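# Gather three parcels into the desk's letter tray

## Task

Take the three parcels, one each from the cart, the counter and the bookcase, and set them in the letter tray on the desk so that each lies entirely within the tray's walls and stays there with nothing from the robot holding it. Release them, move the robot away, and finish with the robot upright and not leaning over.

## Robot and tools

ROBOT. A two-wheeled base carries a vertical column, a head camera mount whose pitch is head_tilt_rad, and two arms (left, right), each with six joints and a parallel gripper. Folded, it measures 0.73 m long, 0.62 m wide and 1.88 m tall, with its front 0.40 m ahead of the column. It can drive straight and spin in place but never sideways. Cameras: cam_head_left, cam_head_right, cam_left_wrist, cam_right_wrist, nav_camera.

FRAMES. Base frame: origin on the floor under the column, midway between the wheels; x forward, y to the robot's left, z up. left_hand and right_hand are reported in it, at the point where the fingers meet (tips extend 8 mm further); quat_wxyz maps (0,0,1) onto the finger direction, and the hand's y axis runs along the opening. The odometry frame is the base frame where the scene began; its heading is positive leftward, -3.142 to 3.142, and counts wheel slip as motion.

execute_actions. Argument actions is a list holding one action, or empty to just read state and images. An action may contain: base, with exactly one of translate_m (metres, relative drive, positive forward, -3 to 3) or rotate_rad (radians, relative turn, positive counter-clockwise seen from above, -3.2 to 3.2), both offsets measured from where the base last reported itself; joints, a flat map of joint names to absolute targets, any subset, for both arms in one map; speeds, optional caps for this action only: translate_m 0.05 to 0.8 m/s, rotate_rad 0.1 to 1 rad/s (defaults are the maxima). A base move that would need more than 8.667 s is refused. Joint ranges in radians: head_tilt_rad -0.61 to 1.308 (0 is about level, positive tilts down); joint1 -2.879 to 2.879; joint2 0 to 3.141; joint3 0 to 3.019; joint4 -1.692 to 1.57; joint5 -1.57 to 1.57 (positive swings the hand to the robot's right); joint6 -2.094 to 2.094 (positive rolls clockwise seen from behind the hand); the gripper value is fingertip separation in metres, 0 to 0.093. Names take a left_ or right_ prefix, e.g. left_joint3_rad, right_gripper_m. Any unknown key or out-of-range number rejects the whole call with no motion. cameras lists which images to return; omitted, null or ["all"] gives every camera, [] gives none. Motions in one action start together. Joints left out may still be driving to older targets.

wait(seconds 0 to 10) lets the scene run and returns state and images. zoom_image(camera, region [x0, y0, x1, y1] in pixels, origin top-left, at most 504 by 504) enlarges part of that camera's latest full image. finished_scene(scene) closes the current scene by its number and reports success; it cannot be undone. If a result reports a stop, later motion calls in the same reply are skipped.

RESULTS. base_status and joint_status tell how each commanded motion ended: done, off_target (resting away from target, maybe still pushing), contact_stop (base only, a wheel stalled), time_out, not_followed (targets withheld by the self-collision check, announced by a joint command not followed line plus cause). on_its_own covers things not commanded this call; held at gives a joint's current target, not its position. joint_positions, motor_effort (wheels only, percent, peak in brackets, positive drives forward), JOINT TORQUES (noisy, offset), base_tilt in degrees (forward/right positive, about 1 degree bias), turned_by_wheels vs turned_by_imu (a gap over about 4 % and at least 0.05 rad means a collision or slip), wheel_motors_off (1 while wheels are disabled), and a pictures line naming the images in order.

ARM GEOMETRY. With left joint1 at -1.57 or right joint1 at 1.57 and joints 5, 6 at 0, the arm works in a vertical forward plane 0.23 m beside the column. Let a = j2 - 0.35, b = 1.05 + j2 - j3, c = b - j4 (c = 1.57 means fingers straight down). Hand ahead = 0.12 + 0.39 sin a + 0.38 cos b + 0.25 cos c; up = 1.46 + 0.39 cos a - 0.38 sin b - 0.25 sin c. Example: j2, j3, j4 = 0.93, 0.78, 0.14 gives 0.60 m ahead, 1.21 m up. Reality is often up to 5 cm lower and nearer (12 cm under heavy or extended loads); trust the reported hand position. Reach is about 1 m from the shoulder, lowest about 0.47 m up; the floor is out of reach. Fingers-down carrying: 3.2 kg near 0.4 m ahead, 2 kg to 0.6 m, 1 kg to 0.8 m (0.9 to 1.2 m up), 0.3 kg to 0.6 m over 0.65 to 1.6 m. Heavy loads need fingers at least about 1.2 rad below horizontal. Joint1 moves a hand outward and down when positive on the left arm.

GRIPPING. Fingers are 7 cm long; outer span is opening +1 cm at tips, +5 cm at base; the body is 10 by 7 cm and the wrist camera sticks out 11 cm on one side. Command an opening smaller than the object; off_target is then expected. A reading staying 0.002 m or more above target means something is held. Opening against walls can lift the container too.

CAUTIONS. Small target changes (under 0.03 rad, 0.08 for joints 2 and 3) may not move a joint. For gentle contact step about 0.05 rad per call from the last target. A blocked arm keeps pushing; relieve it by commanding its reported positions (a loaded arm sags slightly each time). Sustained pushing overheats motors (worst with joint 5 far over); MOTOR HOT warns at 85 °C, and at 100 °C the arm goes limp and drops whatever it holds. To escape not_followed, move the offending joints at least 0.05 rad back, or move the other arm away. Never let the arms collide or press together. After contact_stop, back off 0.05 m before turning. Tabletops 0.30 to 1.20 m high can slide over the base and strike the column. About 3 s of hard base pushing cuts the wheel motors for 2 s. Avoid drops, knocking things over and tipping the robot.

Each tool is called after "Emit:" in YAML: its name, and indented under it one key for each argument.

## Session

Emit:
execute_actions:
  actions: []

Scene clock: 0.00 s.
Joint torques (N m, as the arm reports them, + toward a larger angle): no reading
base_odometry: x=+0.000 y=+0.000 heading=+0.000 (m, m, rad; odometry frame)
turned_by_wheels: +0.000 (rad since the last result)
turned_by_imu: +0.000 (rad since the last result)
base_tilt: forward=+0.2 right=-0.5 (deg)
base_status: not commanded
joint_positions: head_tilt_rad=+0.863 left_joint1_rad=-1.582 left_joint2_rad=+0.895 left_joint3_rad=+0.415 left_joint4_rad=-0.902 left_joint5_rad=-0.008 left_joint6_rad=-0.046 left_gripper_m=+0.095 right_joint1_rad=+1.569 right_joint2_rad=+0.867 right_joint3_rad=+0.422 right_joint4_rad=-0.958 right_joint5_rad=+0.054 right_joint6_rad=+0.039 right_gripper_m=+0.095
joint_status: not commanded
wheel_motors_off: 0
motor_effort: left_wheel=+2 right_wheel=+2 (%)
left_hand: x=+0.1550 y=+0.2235 z=+1.2424 quat_wxyz=(+0.416, +0.015, -0.909, -0.010) (m; base frame)
right_hand: x=+0.1562 y=-0.2350 z=+1.2527 quat_wxyz=(+0.425, -0.007, -0.905, +0.033) (m; base frame)
pictures: cam_head_left, cam_head_right, cam_left_wrist, cam_right_wrist, nav_camera
Images, in order (width x height): cam_head_left 504x504, cam_head_right 504x504, cam_left_wrist 616x616, cam_right_wrist 616x616, nav_camera 504x504.

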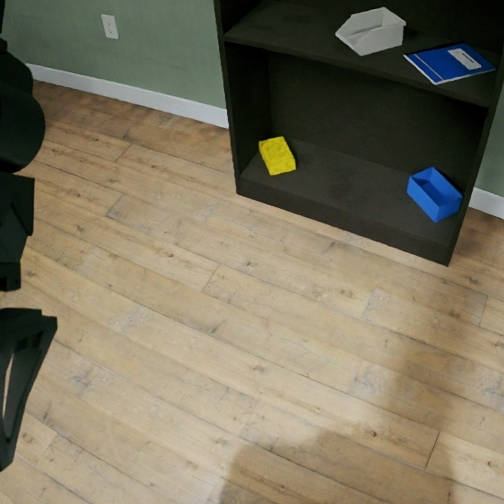

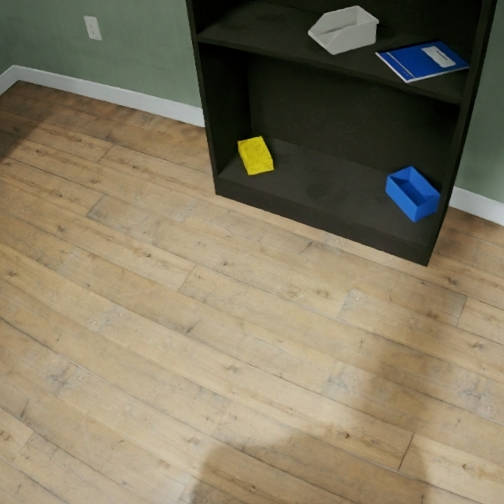

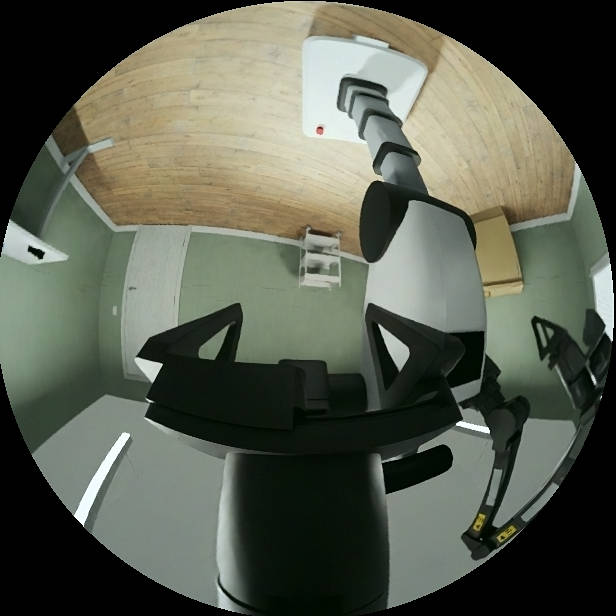

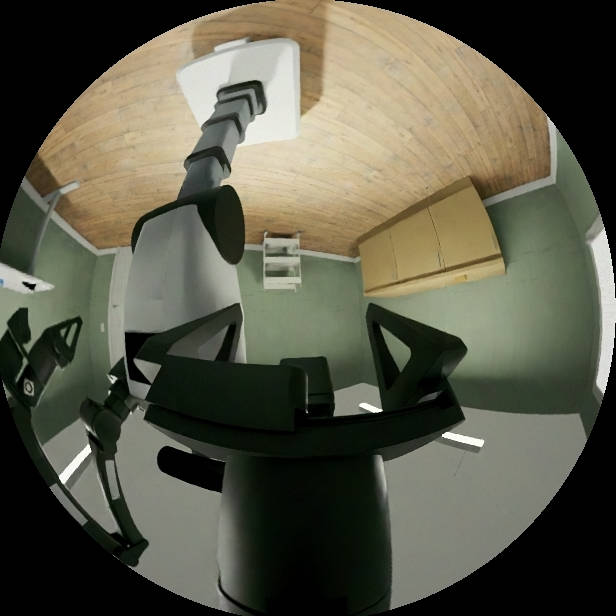

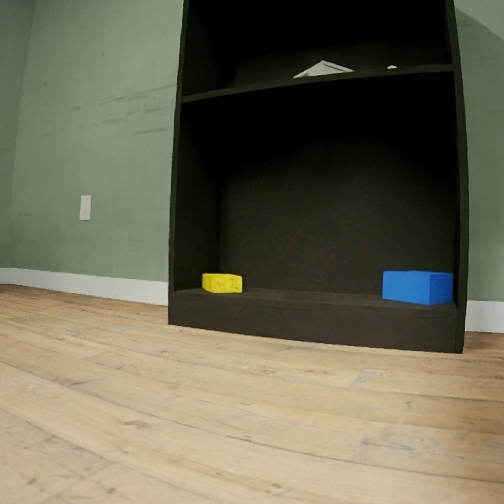

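Emit:
execute_actions:
  actions:
    - {"base": {"translate_m": 0.55}, "joints": {"head_tilt_rad": 0.33, "left_joint1_rad": -1.571, "left_joint2_rad": 0.72, "left_joint3_rad": 0.62, "left_joint4_rad": -0.42, "left_joint5_rad": 0, "left_joint6_rad": 0, "right_joint1_rad": 1.571, "right_joint2_rad": 0.72, "right_joint3_rad": 0.62, "right_joint4_rad": -0.42, "right_joint5_rad": 0, "right_joint6_rad": 0}}

Scene clock: 21.03 s.
Joint torques (N m, as the arm reports them, + toward a larger angle): left_arm=[  0.82 -11.53   2.99   1.06   0.12   0.18] | right_arm=[ -0.32 -11.81   4.32   0.69  -0.04  -0.1 ]
base_odometry: x=+0.550 y=+0.000 heading=+0.000 (m, m, rad; odometry frame)
turned_by_wheels: +0.000 (rad since the last result)
turned_by_imu: +0.003 (rad since the last result)
base_tilt: forward=+0.3 right=-0.5 (deg)
base_status: done
joint_positions: head_tilt_rad=+0.349 left_joint1_rad=-1.582 left_joint2_rad=+0.712 left_joint3_rad=+0.623 left_joint4_rad=-0.432 left_joint5_rad=-0.002 left_joint6_rad=-0.007 left_gripper_m=+0.095 right_joint1_rad=+1.569 right_joint2_rad=+0.711 right_joint3_rad=+0.623 right_joint4_rad=-0.426 right_joint5_rad=+0.002 right_joint6_rad=+0.011 right_gripper_m=+0.095
joint_status: all done
wheel_motors_off: 0
motor_effort: left_wheel=+0(47) right_wheel=-1(45) (%)
left_hand: x=+0.4232 y=+0.2207 z=+1.2233 quat_wxyz=(-0.002, +0.000, -1.000, +0.004) (m; base frame)
right_hand: x=+0.4248 y=-0.2264 z=+1.2236 quat_wxyz=(-0.005, -0.006, -1.000, +0.002) (m; base frame)
pictures: cam_head_left, cam_head_right, cam_left_wrist, cam_right_wrist, nav_camera
Images, in order (width x height): cam_head_left 504x504, cam_head_right 504x504, cam_left_wrist 616x616, cam_right_wrist 616x616, nav_camera 504x504.

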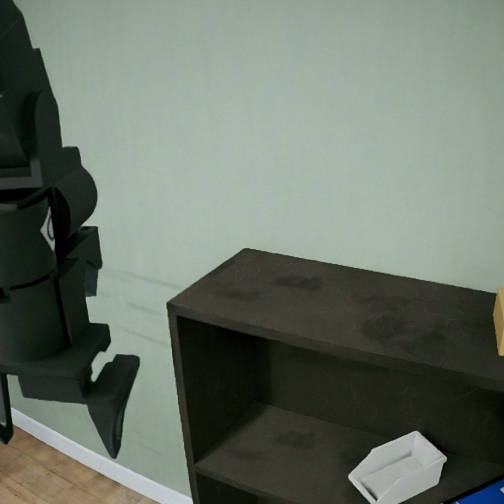

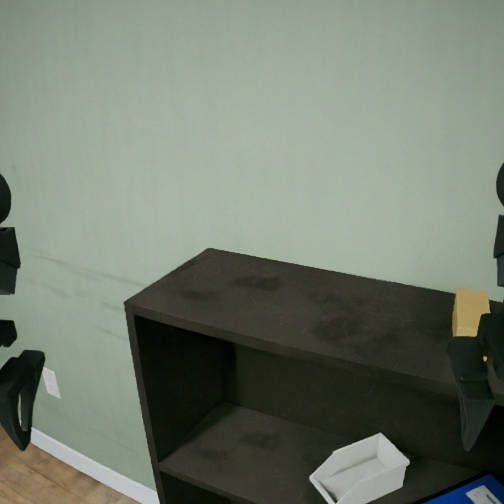

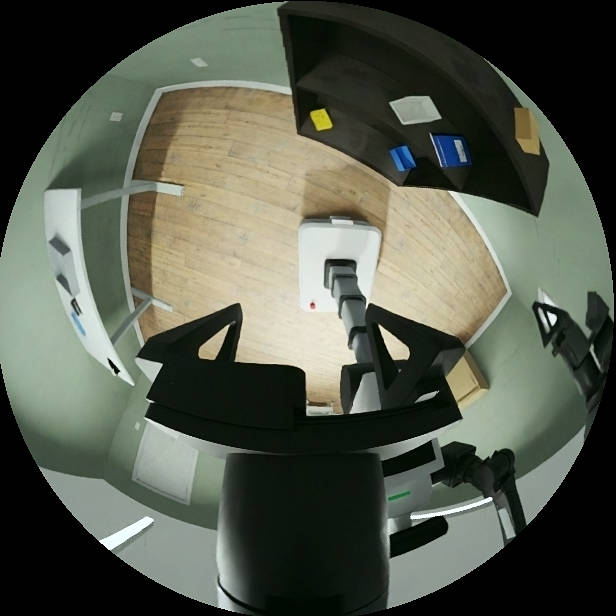

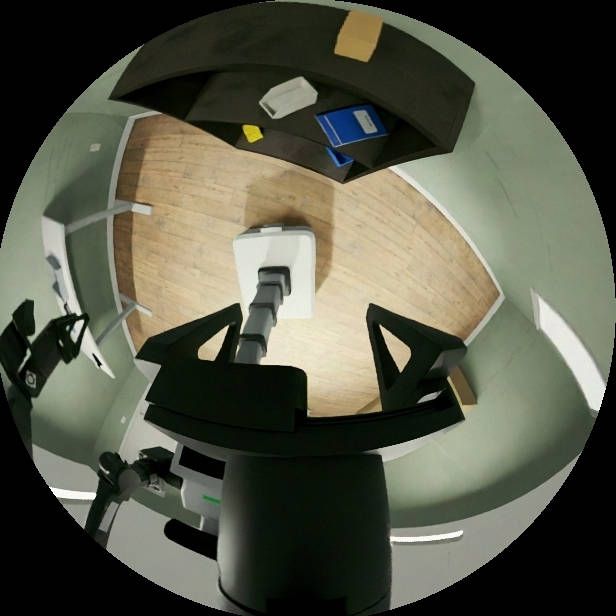

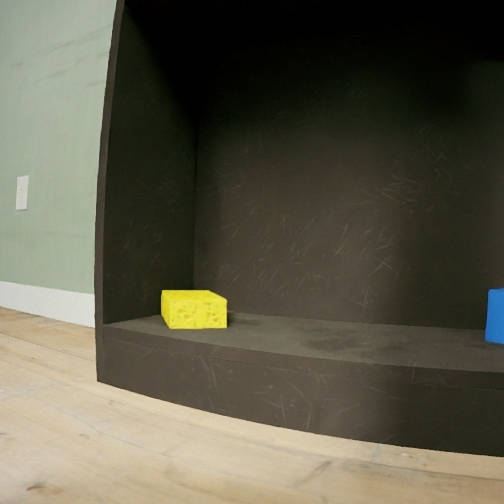

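Emit:
zoom_image:
  camera: "cam_right_wrist"
  region: [280, 0, 480, 160]

Emit:
zoom_image:
  camera: "cam_head_right"
  region: [384, 260, 504, 380]

Emit:
zoom_image:
  camera: "cam_head_left"
  region: [384, 260, 504, 380]

Emit:
zoom_image:
  camera: "cam_left_wrist"
  region: [20, 160, 220, 420]

Region (280, 0, 480, 160) of cam_right_wrist's 616x616 image, scaled by 2.520, with more detail than that image has; it fills the top 403 rows of this view, and the rest is white.

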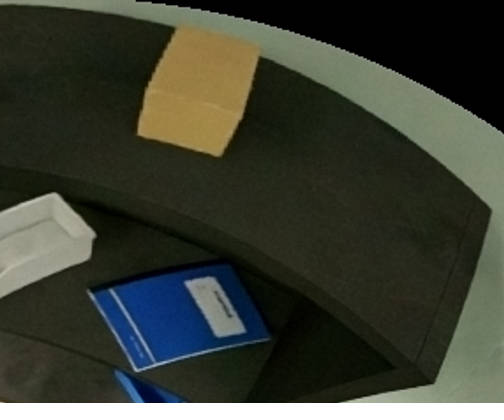

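Region (384, 260, 504, 380) of cam_head_right's 504x504 image, scaled by 4.200, with more detail than that image has.

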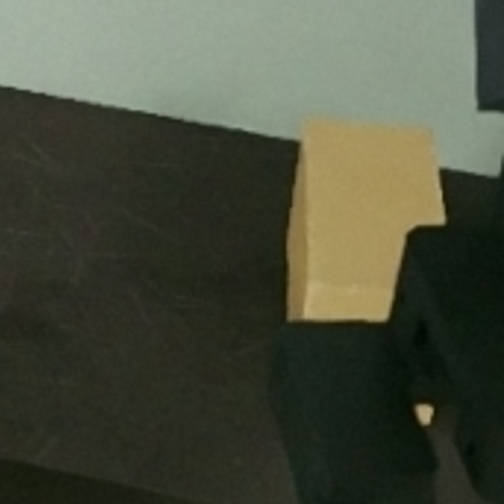

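Region (384, 260, 504, 380) of cam_head_left's 504x504 image, scaled by 4.200, with more detail than that image has.

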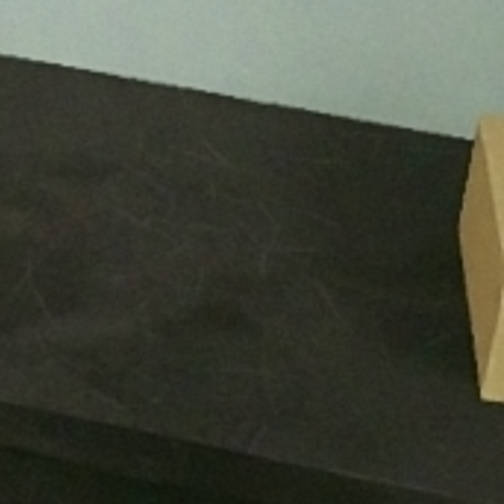

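Region (20, 160, 220, 420) of cam_left_wrist's 616x616 image, scaled by 1.938, with more detail than that image has; it fills the left 388 columns of this view, and the rest is white.

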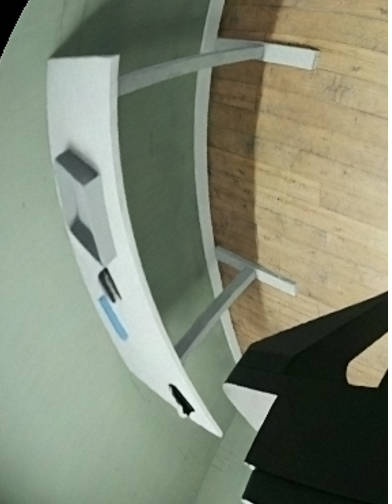

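Emit:
execute_actions:
  actions:
    - {"base": {"translate_m": 0.24}, "joints": {"head_tilt_rad": 0.6, "right_joint1_rad": 1.338, "right_joint2_rad": 1.23, "right_joint3_rad": 1.445, "right_joint4_rad": -0.733, "right_joint5_rad": -0.194, "right_joint6_rad": 0.13}}
  cameras: ["cam_right_wrist", "cam_head_right", "cam_left_wrist"]

Scene clock: 83.77 s.
Joint torques (N m, as the arm reports them, + toward a larger angle): left_arm=[  0.35 -12.54   3.14   1.04   0.1    0.21] | right_arm=[ -1.87 -22.57   8.16   0.17  -0.02   0.13]
base_odometry: x=+0.790 y=+0.000 heading=+0.000 (m, m, rad; odometry frame)
turned_by_wheels: +0.000 (rad since the last result)
turned_by_imu: +0.002 (rad since the last result)
base_tilt: forward=+0.2 right=-0.5 (deg)
base_status: done
joint_positions: head_tilt_rad=+0.604 left_joint1_rad=-1.582 left_joint2_rad=+0.713 left_joint3_rad=+0.622 left_joint4_rad=-0.430 left_joint5_rad=-0.002 left_joint6_rad=-0.007 left_gripper_m=+0.095 right_joint1_rad=+1.330 right_joint2_rad=+1.225 right_joint3_rad=+1.430 right_joint4_rad=-0.727 right_joint5_rad=-0.191 right_joint6_rad=+0.117 right_gripper_m=+0.095
joint_status: all done
wheel_motors_off: 0
motor_effort: left_wheel=+0(34) right_wheel=+0(34) (%)
left_hand: x=+0.4227 y=+0.2207 z=+1.2229 quat_wxyz=(-0.002, +0.000, -1.000, +0.004) (m; base frame)
right_hand: x=+0.6709 y=-0.3231 z=+1.1807 quat_wxyz=(-0.007, -0.118, -0.993, +0.009) (m; base frame)
pictures: cam_head_right, cam_left_wrist, cam_right_wrist
Images, in order (width x height): cam_head_right 504x504, cam_left_wrist 616x616, cam_right_wrist 616x616.

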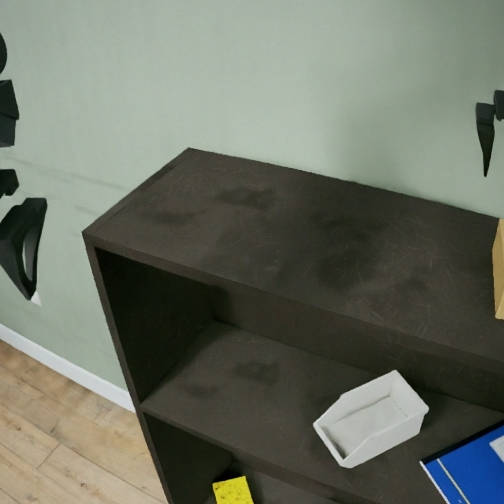

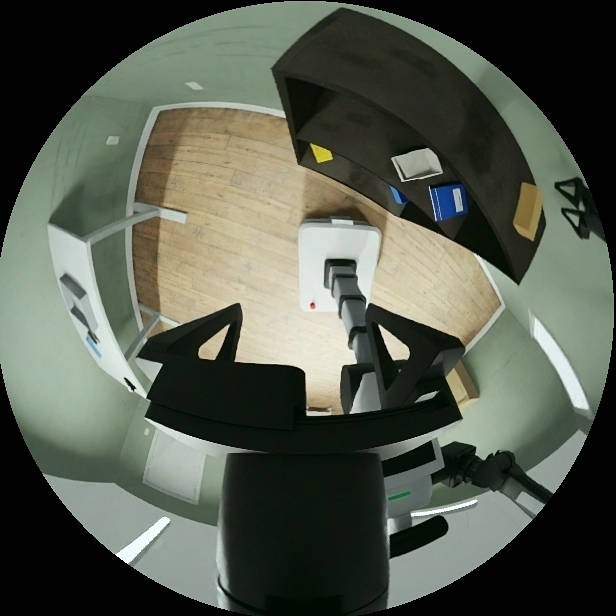

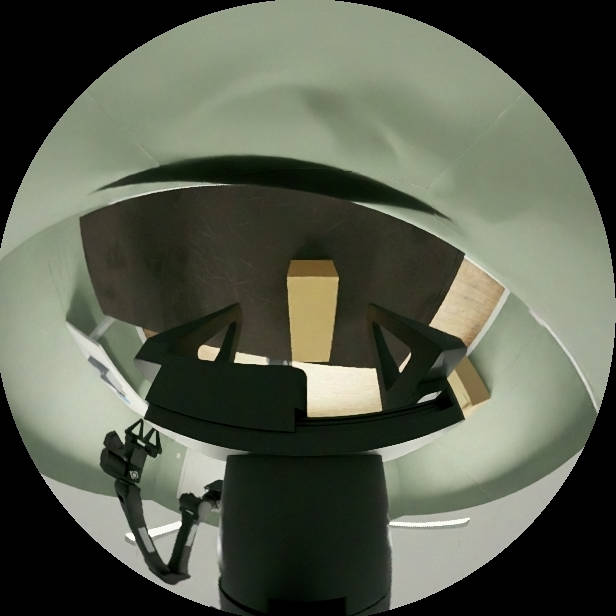

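Emit:
zoom_image:
  camera: "cam_right_wrist"
  region: [220, 180, 420, 400]

Region (220, 180, 420, 400) of cam_right_wrist's 616x616 image, scaled by 2.291, with more detail than that image has; it fills the left 458 columns of this view, and the rest is white.

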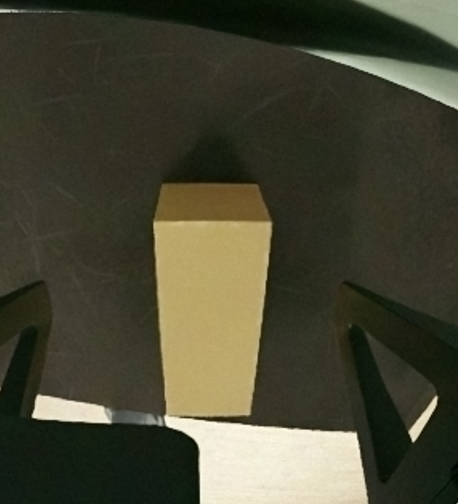

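Emit:
execute_actions:
  actions:
    - {"joints": {"right_joint1_rad": 1.368, "right_joint2_rad": 1.325, "right_joint3_rad": 1.275, "right_joint4_rad": -0.462}}
  cameras: ["cam_right_wrist", "cam_left_wrist"]

Scene clock: 125.37 s.
Joint torques (N m, as the arm reports them, + toward a larger angle): left_arm=[  0.5  -11.02   3.06   0.93   0.09   0.16] | right_arm=[ -2.34 -22.75   5.25   0.9    0.01   0.13]
base_odometry: x=+0.790 y=+0.000 heading=+0.000 (m, m, rad; odometry frame)
turned_by_wheels: +0.000 (rad since the last result)
turned_by_imu: +0.002 (rad since the last result)
base_tilt: forward=+0.1 right=-0.5 (deg)
base_status: not commanded
joint_positions: head_tilt_rad=+0.604 left_joint1_rad=-1.582 left_joint2_rad=+0.713 left_joint3_rad=+0.622 left_joint4_rad=-0.430 left_joint5_rad=-0.002 left_joint6_rad=-0.007 left_gripper_m=+0.095 right_joint1_rad=+1.368 right_joint2_rad=+1.336 right_joint3_rad=+1.269 right_joint4_rad=-0.474 right_joint5_rad=-0.193 right_joint6_rad=+0.117 right_gripper_m=+0.095
joint_status: all done
wheel_motors_off: 0
motor_effort: left_wheel=+0(0) right_wheel=+0(0) (%)
left_hand: x=+0.4227 y=+0.2207 z=+1.2229 quat_wxyz=(-0.002, +0.000, -1.000, +0.004) (m; base frame)
right_hand: x=+0.6073 y=-0.3119 z=+1.0869 quat_wxyz=(+0.004, -0.110, -0.994, -0.009) (m; base frame)
pictures: cam_left_wrist, cam_right_wrist
Images, in order (width x height): cam_left_wrist 616x616, cam_right_wrist 616x616.

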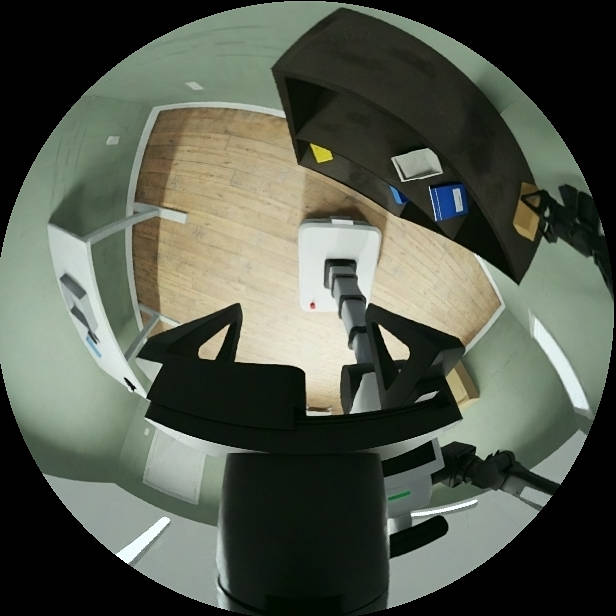

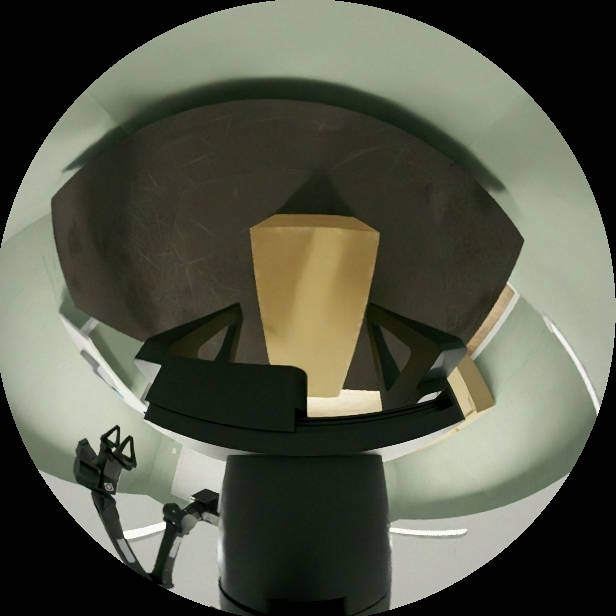

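Emit:
execute_actions:
  actions:
    - {"joints": {"right_gripper_m": 0.03}}
  cameras: ["cam_right_wrist"]

Scene clock: 129.73 s.
Joint torques (N m, as the arm reports them, + toward a larger angle): left_arm=[  0.74 -11.87   3.11   1.08   0.07   0.18] | right_arm=[ -2.3  -22.52   5.25   0.88  -0.01   0.13]
base_odometry: x=+0.790 y=+0.000 heading=+0.000 (m, m, rad; odometry frame)
turned_by_wheels: +0.000 (rad since the last result)
turned_by_imu: +0.001 (rad since the last result)
base_tilt: forward=+0.2 right=-0.5 (deg)
base_status: not commanded
joint_positions: head_tilt_rad=+0.604 left_joint1_rad=-1.582 left_joint2_rad=+0.713 left_joint3_rad=+0.622 left_joint4_rad=-0.430 left_joint5_rad=-0.002 left_joint6_rad=-0.007 left_gripper_m=+0.095 right_joint1_rad=+1.368 right_joint2_rad=+1.336 right_joint3_rad=+1.269 right_joint4_rad=-0.474 right_joint5_rad=-0.192 right_joint6_rad=+0.117 right_gripper_m=+0.051
joint_status: right_gripper_m off_target (ended at +0.051, target +0.030)
wheel_motors_off: 0
motor_effort: left_wheel=+0(0) right_wheel=+0(0) (%)
left_hand: x=+0.4227 y=+0.2207 z=+1.2229 quat_wxyz=(-0.002, +0.000, -1.000, +0.004) (m; base frame)
right_hand: x=+0.6073 y=-0.3120 z=+1.0869 quat_wxyz=(+0.004, -0.110, -0.994, -0.008) (m; base frame)
pictures: cam_right_wrist
Images, in order (width x height): cam_right_wrist 616x616.

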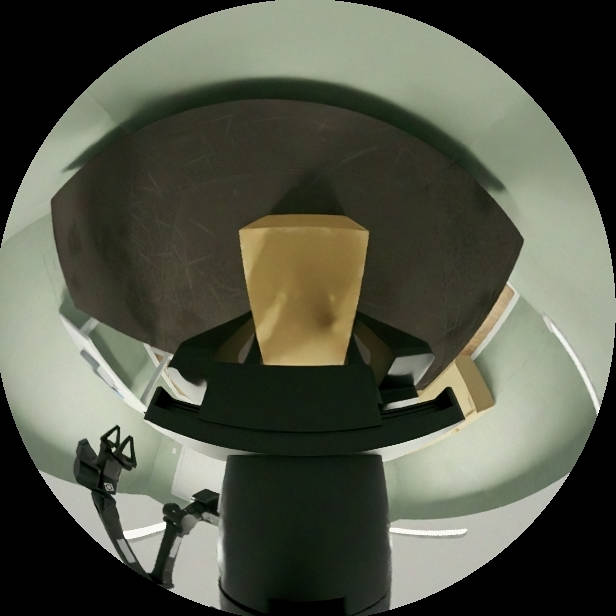

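Emit:
zoom_image:
  camera: "cam_right_wrist"
  region: [40, 290, 200, 430]

Region (40, 290, 200, 430) of cam_right_wrist's 616x616 image, scaled by 3.150, with more detail than that image has; it fills the top 441 rows of this view, and the rest is white.

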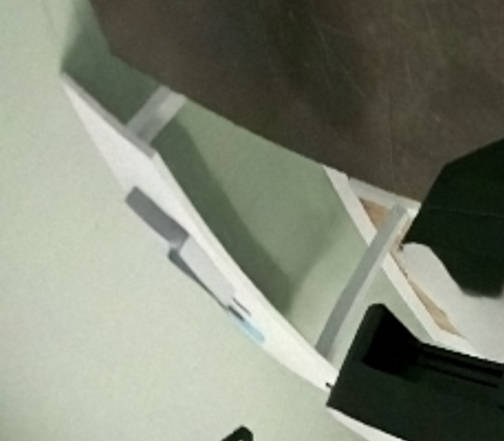

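Emit:
execute_actions:
  actions:
    - {"base": {"rotate_rad": 1.485}, "joints": {"right_joint2_rad": 1.15, "right_joint4_rad": -0.66, "head_tilt_rad": 0.35}}
  cameras: ["cam_head_left", "cam_head_right", "cam_right_wrist", "cam_left_wrist"]

Scene clock: 167.10 s.
Joint torques (N m, as the arm reports them, + toward a larger angle): left_arm=[  0.11 -11.29   3.16   0.99   0.1    0.14] | right_arm=[ -1.71 -21.25   6.74  -0.03   0.     0.13]
base_odometry: x=+0.790 y=+0.000 heading=+1.485 (m, m, rad; odometry frame)
turned_by_wheels: +1.485 (rad since the last result)
turned_by_imu: +1.476 (rad since the last result)
base_tilt: forward=+0.2 right=-0.6 (deg)
base_status: done
joint_positions: head_tilt_rad=+0.369 left_joint1_rad=-1.582 left_joint2_rad=+0.713 left_joint3_rad=+0.622 left_joint4_rad=-0.430 left_joint5_rad=-0.001 left_joint6_rad=-0.007 left_gripper_m=+0.095 right_joint1_rad=+1.367 right_joint2_rad=+1.151 right_joint3_rad=+1.269 right_joint4_rad=-0.650 right_joint5_rad=-0.192 right_joint6_rad=+0.117 right_gripper_m=+0.051
joint_status: all done
wheel_motors_off: 0
motor_effort: left_wheel=+0(38) right_wheel=+0(35) (%)
left_hand: x=+0.4227 y=+0.2205 z=+1.2229 quat_wxyz=(-0.002, +0.000, -1.000, +0.004) (m; base frame)
right_hand: x=+0.6260 y=-0.2981 z=+1.1781 quat_wxyz=(-0.001, -0.110, -0.994, -0.008) (m; base frame)
pictures: cam_head_left, cam_head_right, cam_left_wrist, cam_right_wrist
Images, in order (width x height): cam_head_left 504x504, cam_head_right 504x504, cam_left_wrist 616x616, cam_right_wrist 616x616.

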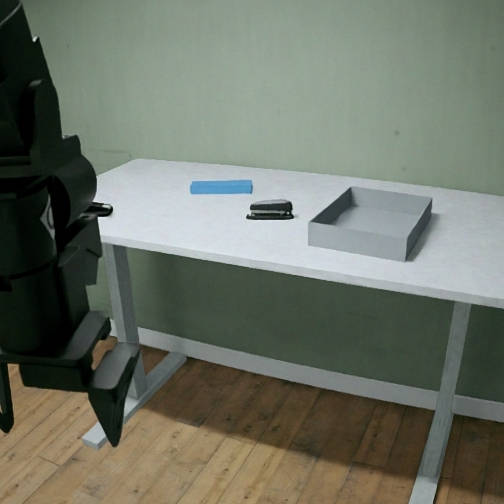

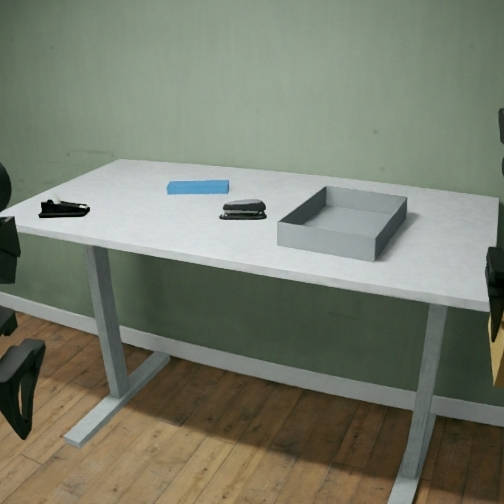

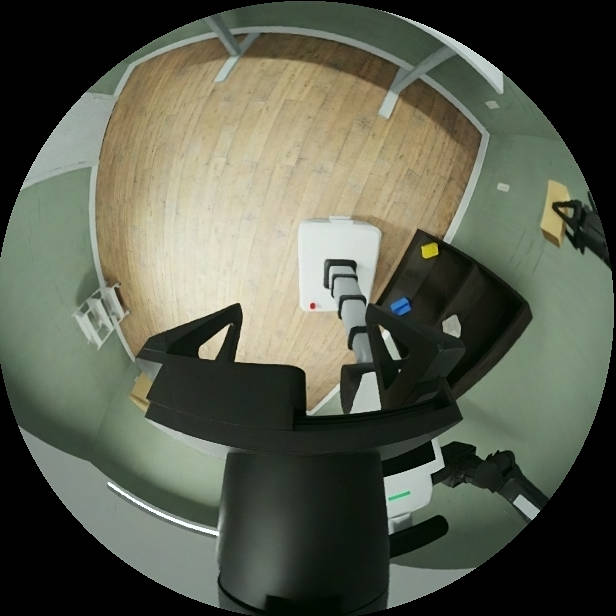

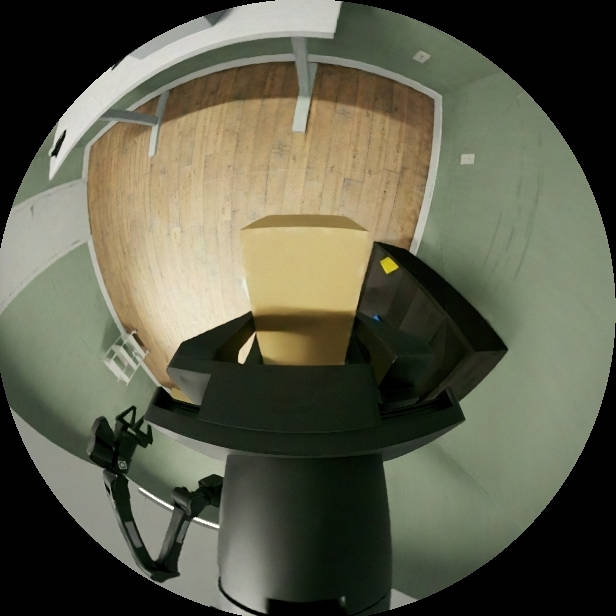

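Emit:
zoom_image:
  camera: "cam_head_left"
  region: [290, 170, 450, 280]

Emit:
zoom_image:
  camera: "cam_head_right"
  region: [260, 170, 420, 280]

Emit:
zoom_image:
  camera: "cam_left_wrist"
  region: [50, 260, 190, 420]

Region (290, 170, 450, 280) of cam_head_left's 504x504 image, scaled by 3.150, with more detail than that image has; it fills the top 346 rows of this view, and the rest is white.

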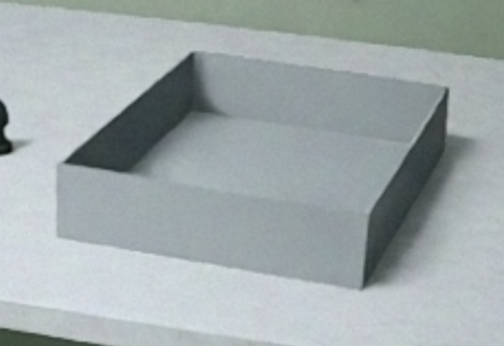

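Region (260, 170, 420, 280) of cam_head_right's 504x504 image, scaled by 3.150, with more detail than that image has; it fills the top 346 rows of this view, and the rest is white.

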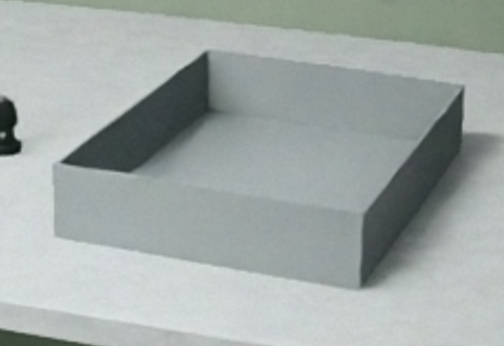

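Region (50, 260, 190, 420) of cam_left_wrist's 616x616 image, scaled by 3.150, with more detail than that image has; it fills the left 441 columns of this view, and the rest is white.

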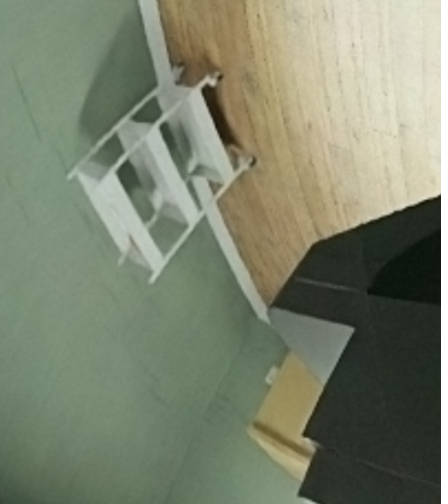

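Emit:
execute_actions:
  actions:
    - {"base": {"translate_m": 0.82}, "joints": {"right_joint1_rad": 1.51, "right_joint2_rad": 1.375, "right_joint3_rad": 1.64, "right_joint4_rad": -0.772, "right_joint5_rad": -0.053, "right_joint6_rad": 0.41, "head_tilt_rad": 0.68}}
  cameras: ["cam_head_left", "cam_head_right", "cam_right_wrist", "cam_left_wrist"]

Scene clock: 207.70 s.
Joint torques (N m, as the arm reports them, + toward a larger angle): left_arm=[  0.25 -11.34   3.11   1.02   0.09   0.17] | right_arm=[ -1.21 -26.42  10.57   0.18   0.18   0.15]
base_odometry: x=+0.861 y=+0.817 heading=+1.485 (m, m, rad; odometry frame)
turned_by_wheels: +0.000 (rad since the last result)
turned_by_imu: +0.003 (rad since the last result)
base_tilt: forward=+0.1 right=-0.5 (deg)
base_status: done
joint_positions: head_tilt_rad=+0.683 left_joint1_rad=-1.582 left_joint2_rad=+0.713 left_joint3_rad=+0.621 left_joint4_rad=-0.429 left_joint5_rad=-0.001 left_joint6_rad=-0.007 left_gripper_m=+0.095 right_joint1_rad=+1.515 right_joint2_rad=+1.387 right_joint3_rad=+1.600 right_joint4_rad=-0.768 right_joint5_rad=-0.056 right_joint6_rad=+0.395 right_gripper_m=+0.051
joint_status: all done
wheel_motors_off: 0
motor_effort: left_wheel=+0(48) right_wheel=+0(49) (%)
left_hand: x=+0.4223 y=+0.2205 z=+1.2225 quat_wxyz=(-0.001, +0.000, -1.000, +0.004) (m; base frame)
right_hand: x=+0.7042 y=-0.2496 z=+1.1224 quat_wxyz=(+0.016, -0.211, -0.977, -0.001) (m; base frame)
pictures: cam_head_left, cam_head_right, cam_left_wrist, cam_right_wrist
Images, in order (width x height): cam_head_left 504x504, cam_head_right 504x504, cam_left_wrist 616x616, cam_right_wrist 616x616.

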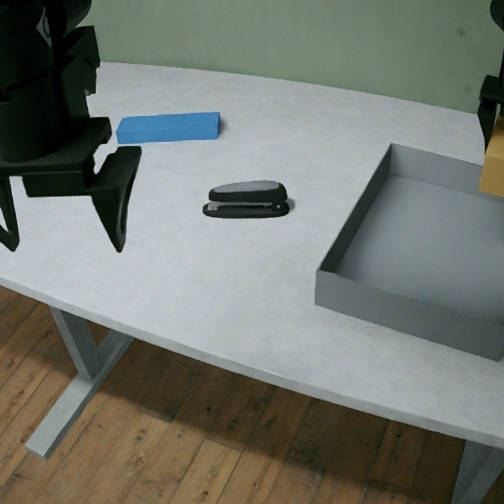

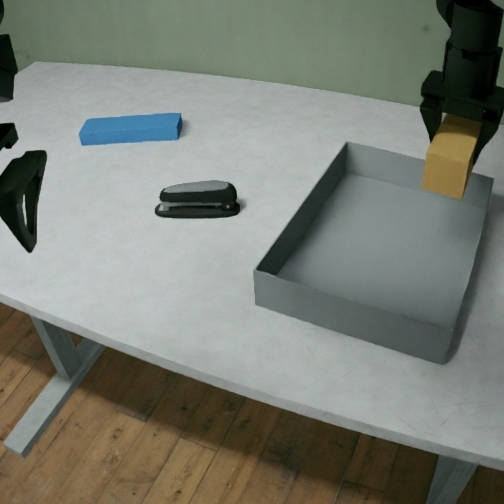

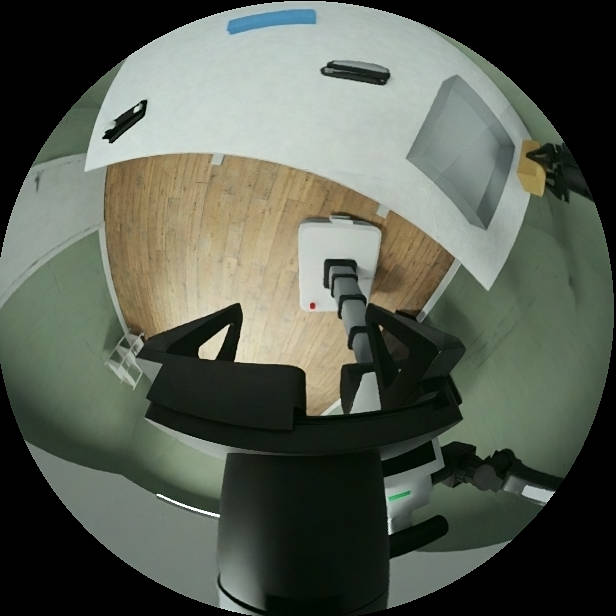

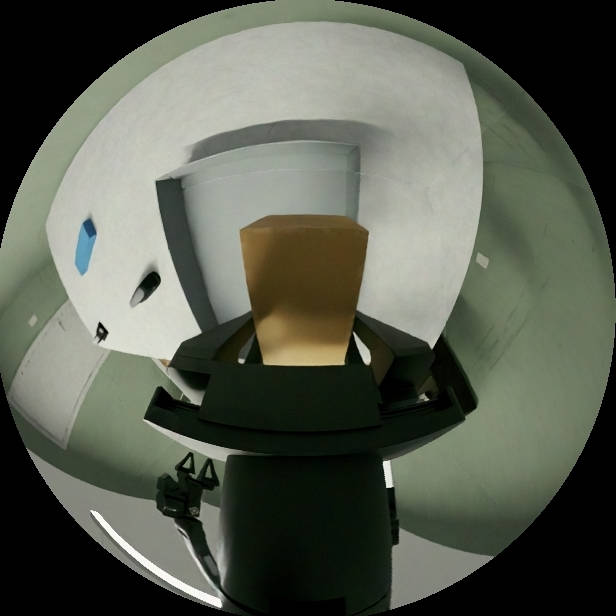

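Emit:
zoom_image:
  camera: "cam_right_wrist"
  region: [140, 100, 420, 340]

Region (140, 100, 420, 340) of cam_right_wrist's 616x616 image, scaled by 1.800, with more detail than that image has; it fills the top 432 rows of this view, and the rest is white.

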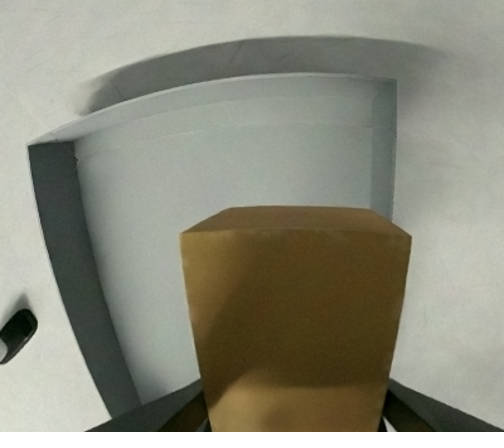

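Emit:
execute_actions:
  actions:
    - {"joints": {"right_joint2_rad": 1.655, "right_joint3_rad": 1.92, "right_joint4_rad": -0.738}}
  cameras: ["cam_head_right", "cam_right_wrist"]

Scene clock: 247.70 s.
Joint torques (N m, as the arm reports them, + toward a larger angle): left_arm=[  0.05 -11.8    3.06   0.95   0.13   0.14] | right_arm=[ -1.56 -29.17  10.89   0.49   0.18   0.15]
base_odometry: x=+0.861 y=+0.817 heading=+1.485 (m, m, rad; odometry frame)
turned_by_wheels: +0.000 (rad since the last result)
turned_by_imu: +0.002 (rad since the last result)
base_tilt: forward=+0.2 right=-0.5 (deg)
base_status: not commanded
joint_positions: head_tilt_rad=+0.683 left_joint1_rad=-1.582 left_joint2_rad=+0.713 left_joint3_rad=+0.621 left_joint4_rad=-0.429 left_joint5_rad=-0.001 left_joint6_rad=-0.007 left_gripper_m=+0.095 right_joint1_rad=+1.515 right_joint2_rad=+1.680 right_joint3_rad=+1.875 right_joint4_rad=-0.741 right_joint5_rad=-0.056 right_joint6_rad=+0.395 right_gripper_m=+0.051
joint_status: all done
wheel_motors_off: 0
motor_effort: left_wheel=+0(0) right_wheel=+0(0) (%)
left_hand: x=+0.4223 y=+0.2205 z=+1.2225 quat_wxyz=(-0.001, +0.000, -1.000, +0.004) (m; base frame)
right_hand: x=+0.7432 y=-0.2560 z=+1.0138 quat_wxyz=(+0.012, -0.211, -0.977, -0.001) (m; base frame)
pictures: cam_head_right, cam_right_wrist
Images, in order (width x height): cam_head_right 504x504, cam_right_wrist 616x616.

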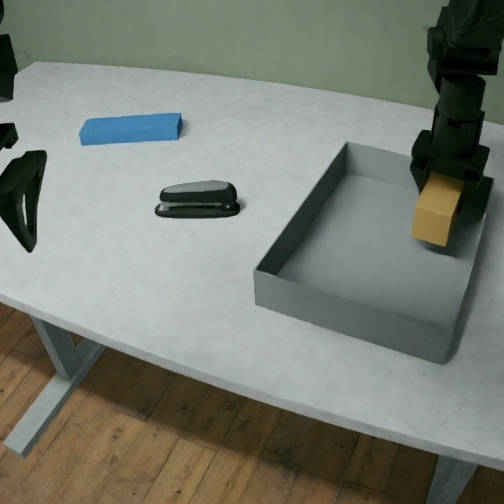

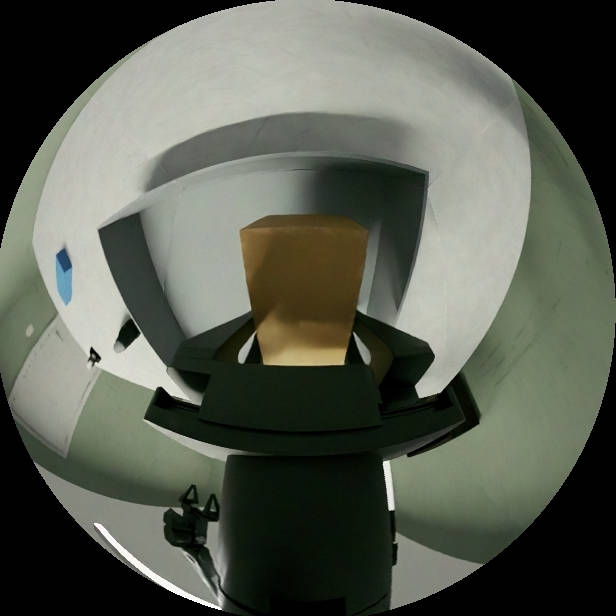

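Emit:
zoom_image:
  camera: "cam_right_wrist"
  region: [80, 120, 460, 360]

Region (80, 120, 460, 360) of cam_right_wrist's 616x616 image, scaled by 1.326, with more detail than that image has; it fills the top 318 rows of this view, and the rest is white.

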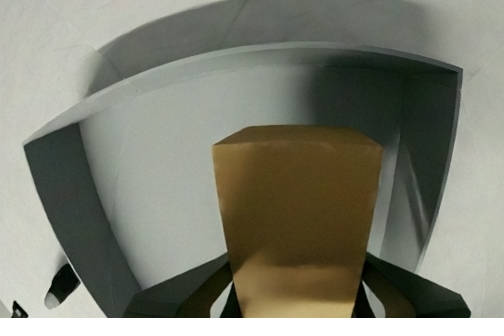

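Emit:
execute_actions:
  actions:
    - {"joints": {"right_joint2_rad": 1.75, "right_joint4_rad": -0.66}}
  cameras: ["cam_head_right", "cam_right_wrist"]

Scene clock: 269.33 s.
Joint torques (N m, as the arm reports them, + toward a larger angle): left_arm=[  0.88 -10.35   3.04   0.84   0.11   0.16] | right_arm=[ -1.48 -26.18   9.45   0.66   0.14   0.14]
base_odometry: x=+0.861 y=+0.817 heading=+1.485 (m, m, rad; odometry frame)
turned_by_wheels: +0.000 (rad since the last result)
turned_by_imu: +0.001 (rad since the last result)
base_tilt: forward=+0.2 right=-0.5 (deg)
base_status: not commanded
joint_positions: head_tilt_rad=+0.683 left_joint1_rad=-1.582 left_joint2_rad=+0.713 left_joint3_rad=+0.621 left_joint4_rad=-0.429 left_joint5_rad=-0.001 left_joint6_rad=-0.007 left_gripper_m=+0.095 right_joint1_rad=+1.515 right_joint2_rad=+1.740 right_joint3_rad=+1.888 right_joint4_rad=-0.665 right_joint5_rad=-0.054 right_joint6_rad=+0.396 right_gripper_m=+0.051
joint_status: all done
wheel_motors_off: 0
motor_effort: left_wheel=+0(1) right_wheel=+0(0) (%)
left_hand: x=+0.4223 y=+0.2205 z=+1.2225 quat_wxyz=(-0.001, +0.000, -1.000, +0.004) (m; base frame)
right_hand: x=+0.7413 y=-0.2578 z=+0.9797 quat_wxyz=(-0.003, -0.210, -0.978, -0.004) (m; base frame)
pictures: cam_head_right, cam_right_wrist
Images, in order (width x height): cam_head_right 504x504, cam_right_wrist 616x616.

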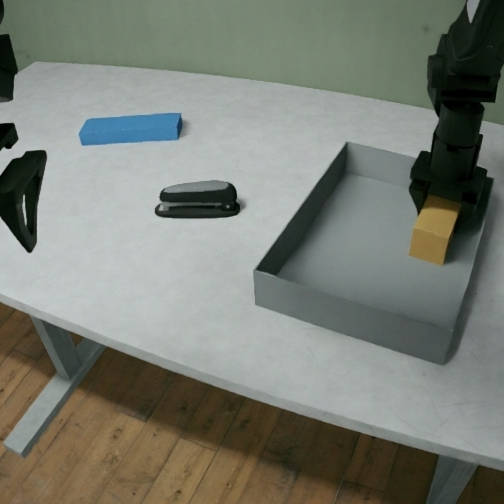

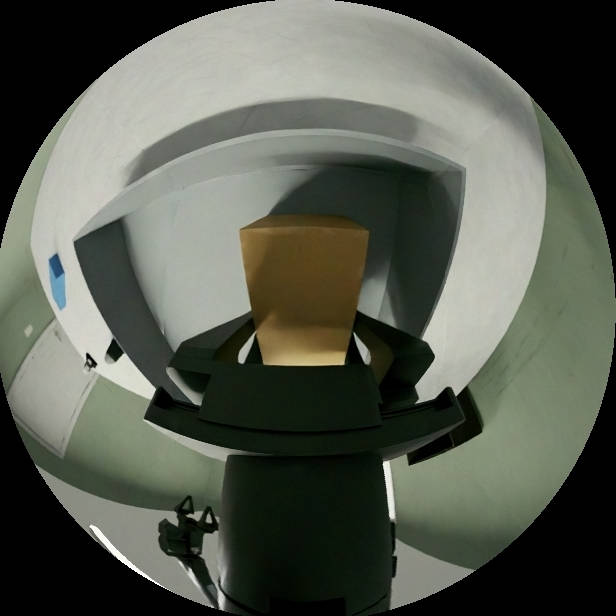

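Emit:
execute_actions:
  actions:
    - {"joints": {"right_gripper_m": 0.072, "right_joint2_rad": 1.728}}
  cameras: []

Emit:
execute_actions:
  actions:
    - {"joints": {"right_joint2_rad": 1.56, "right_joint4_rad": -0.83}}
  cameras: ["cam_right_wrist"]

Scene clock: 299.87 s.
Joint torques (N m, as the arm reports them, + toward a larger angle): left_arm=[  1.07 -11.86   2.99   0.86   0.11   0.13] | right_arm=[ -1.56 -28.08   9.42   0.64   0.14   0.14]
base_odometry: x=+0.861 y=+0.817 heading=+1.485 (m, m, rad; odometry frame)
turned_by_wheels: +0.000 (rad since the last result)
turned_by_imu: +0.001 (rad since the last result)
base_tilt: forward=+0.2 right=-0.5 (deg)
base_status: not commanded
joint_positions: head_tilt_rad=+0.683 left_joint1_rad=-1.582 left_joint2_rad=+0.713 left_joint3_rad=+0.621 left_joint4_rad=-0.429 left_joint5_rad=-0.001 left_joint6_rad=-0.007 left_gripper_m=+0.095 right_joint1_rad=+1.515 right_joint2_rad=+1.740 right_joint3_rad=+1.888 right_joint4_rad=-0.665 right_joint5_rad=-0.054 right_joint6_rad=+0.396 right_gripper_m=+0.072
joint_status: all done
wheel_motors_off: 0
motor_effort: left_wheel=+0(0) right_wheel=+0(0) (%)
left_hand: x=+0.4223 y=+0.2205 z=+1.2225 quat_wxyz=(-0.001, +0.000, -1.000, +0.004) (m; base frame)
right_hand: x=+0.7413 y=-0.2578 z=+0.9797 quat_wxyz=(-0.003, -0.210, -0.978, -0.004) (m; base frame)
pictures: none
No camera images: the call's "cameras" was empty. Leave "cameras" out to get every camera's image.

Scene clock: 301.17 s.
Joint torques (N m, as the arm reports them, + toward a larger angle): left_arm=[  0.69 -11.02   3.03   0.76   0.1    0.2 ] | right_arm=[ -1.34 -27.11   9.87   0.11   0.14   0.13]
base_odometry: x=+0.861 y=+0.817 heading=+1.485 (m, m, rad; odometry frame)
turned_by_wheels: +0.000 (rad since the last result)
turned_by_imu: +0.000 (rad since the last result)
base_tilt: forward=+0.1 right=-0.6 (deg)
base_status: not commanded
joint_positions: head_tilt_rad=+0.683 left_joint1_rad=-1.582 left_joint2_rad=+0.713 left_joint3_rad=+0.621 left_joint4_rad=-0.429 left_joint5_rad=-0.001 left_joint6_rad=-0.007 left_gripper_m=+0.095 right_joint1_rad=+1.515 right_joint2_rad=+1.551 right_joint3_rad=+1.899 right_joint4_rad=-0.821 right_joint5_rad=-0.054 right_joint6_rad=+0.396 right_gripper_m=+0.072
joint_status: all done
wheel_motors_off: 0
motor_effort: left_wheel=+0(0) right_wheel=+0(1) (%)
left_hand: x=+0.4223 y=+0.2205 z=+1.2225 quat_wxyz=(-0.001, +0.000, -1.000, +0.004) (m; base frame)
right_hand: x=+0.7877 y=-0.2531 z=+1.1035 quat_wxyz=(-0.025, -0.209, -0.978, -0.008) (m; base frame)
pictures: cam_right_wrist
Images, in order (width x height): cam_right_wrist 616x616.

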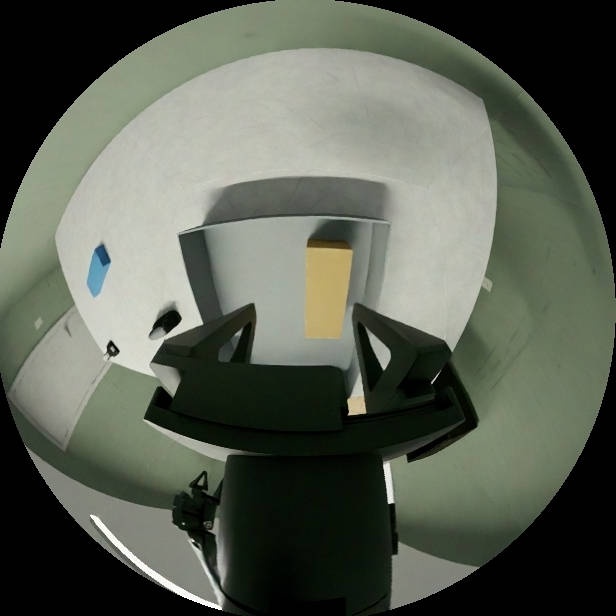

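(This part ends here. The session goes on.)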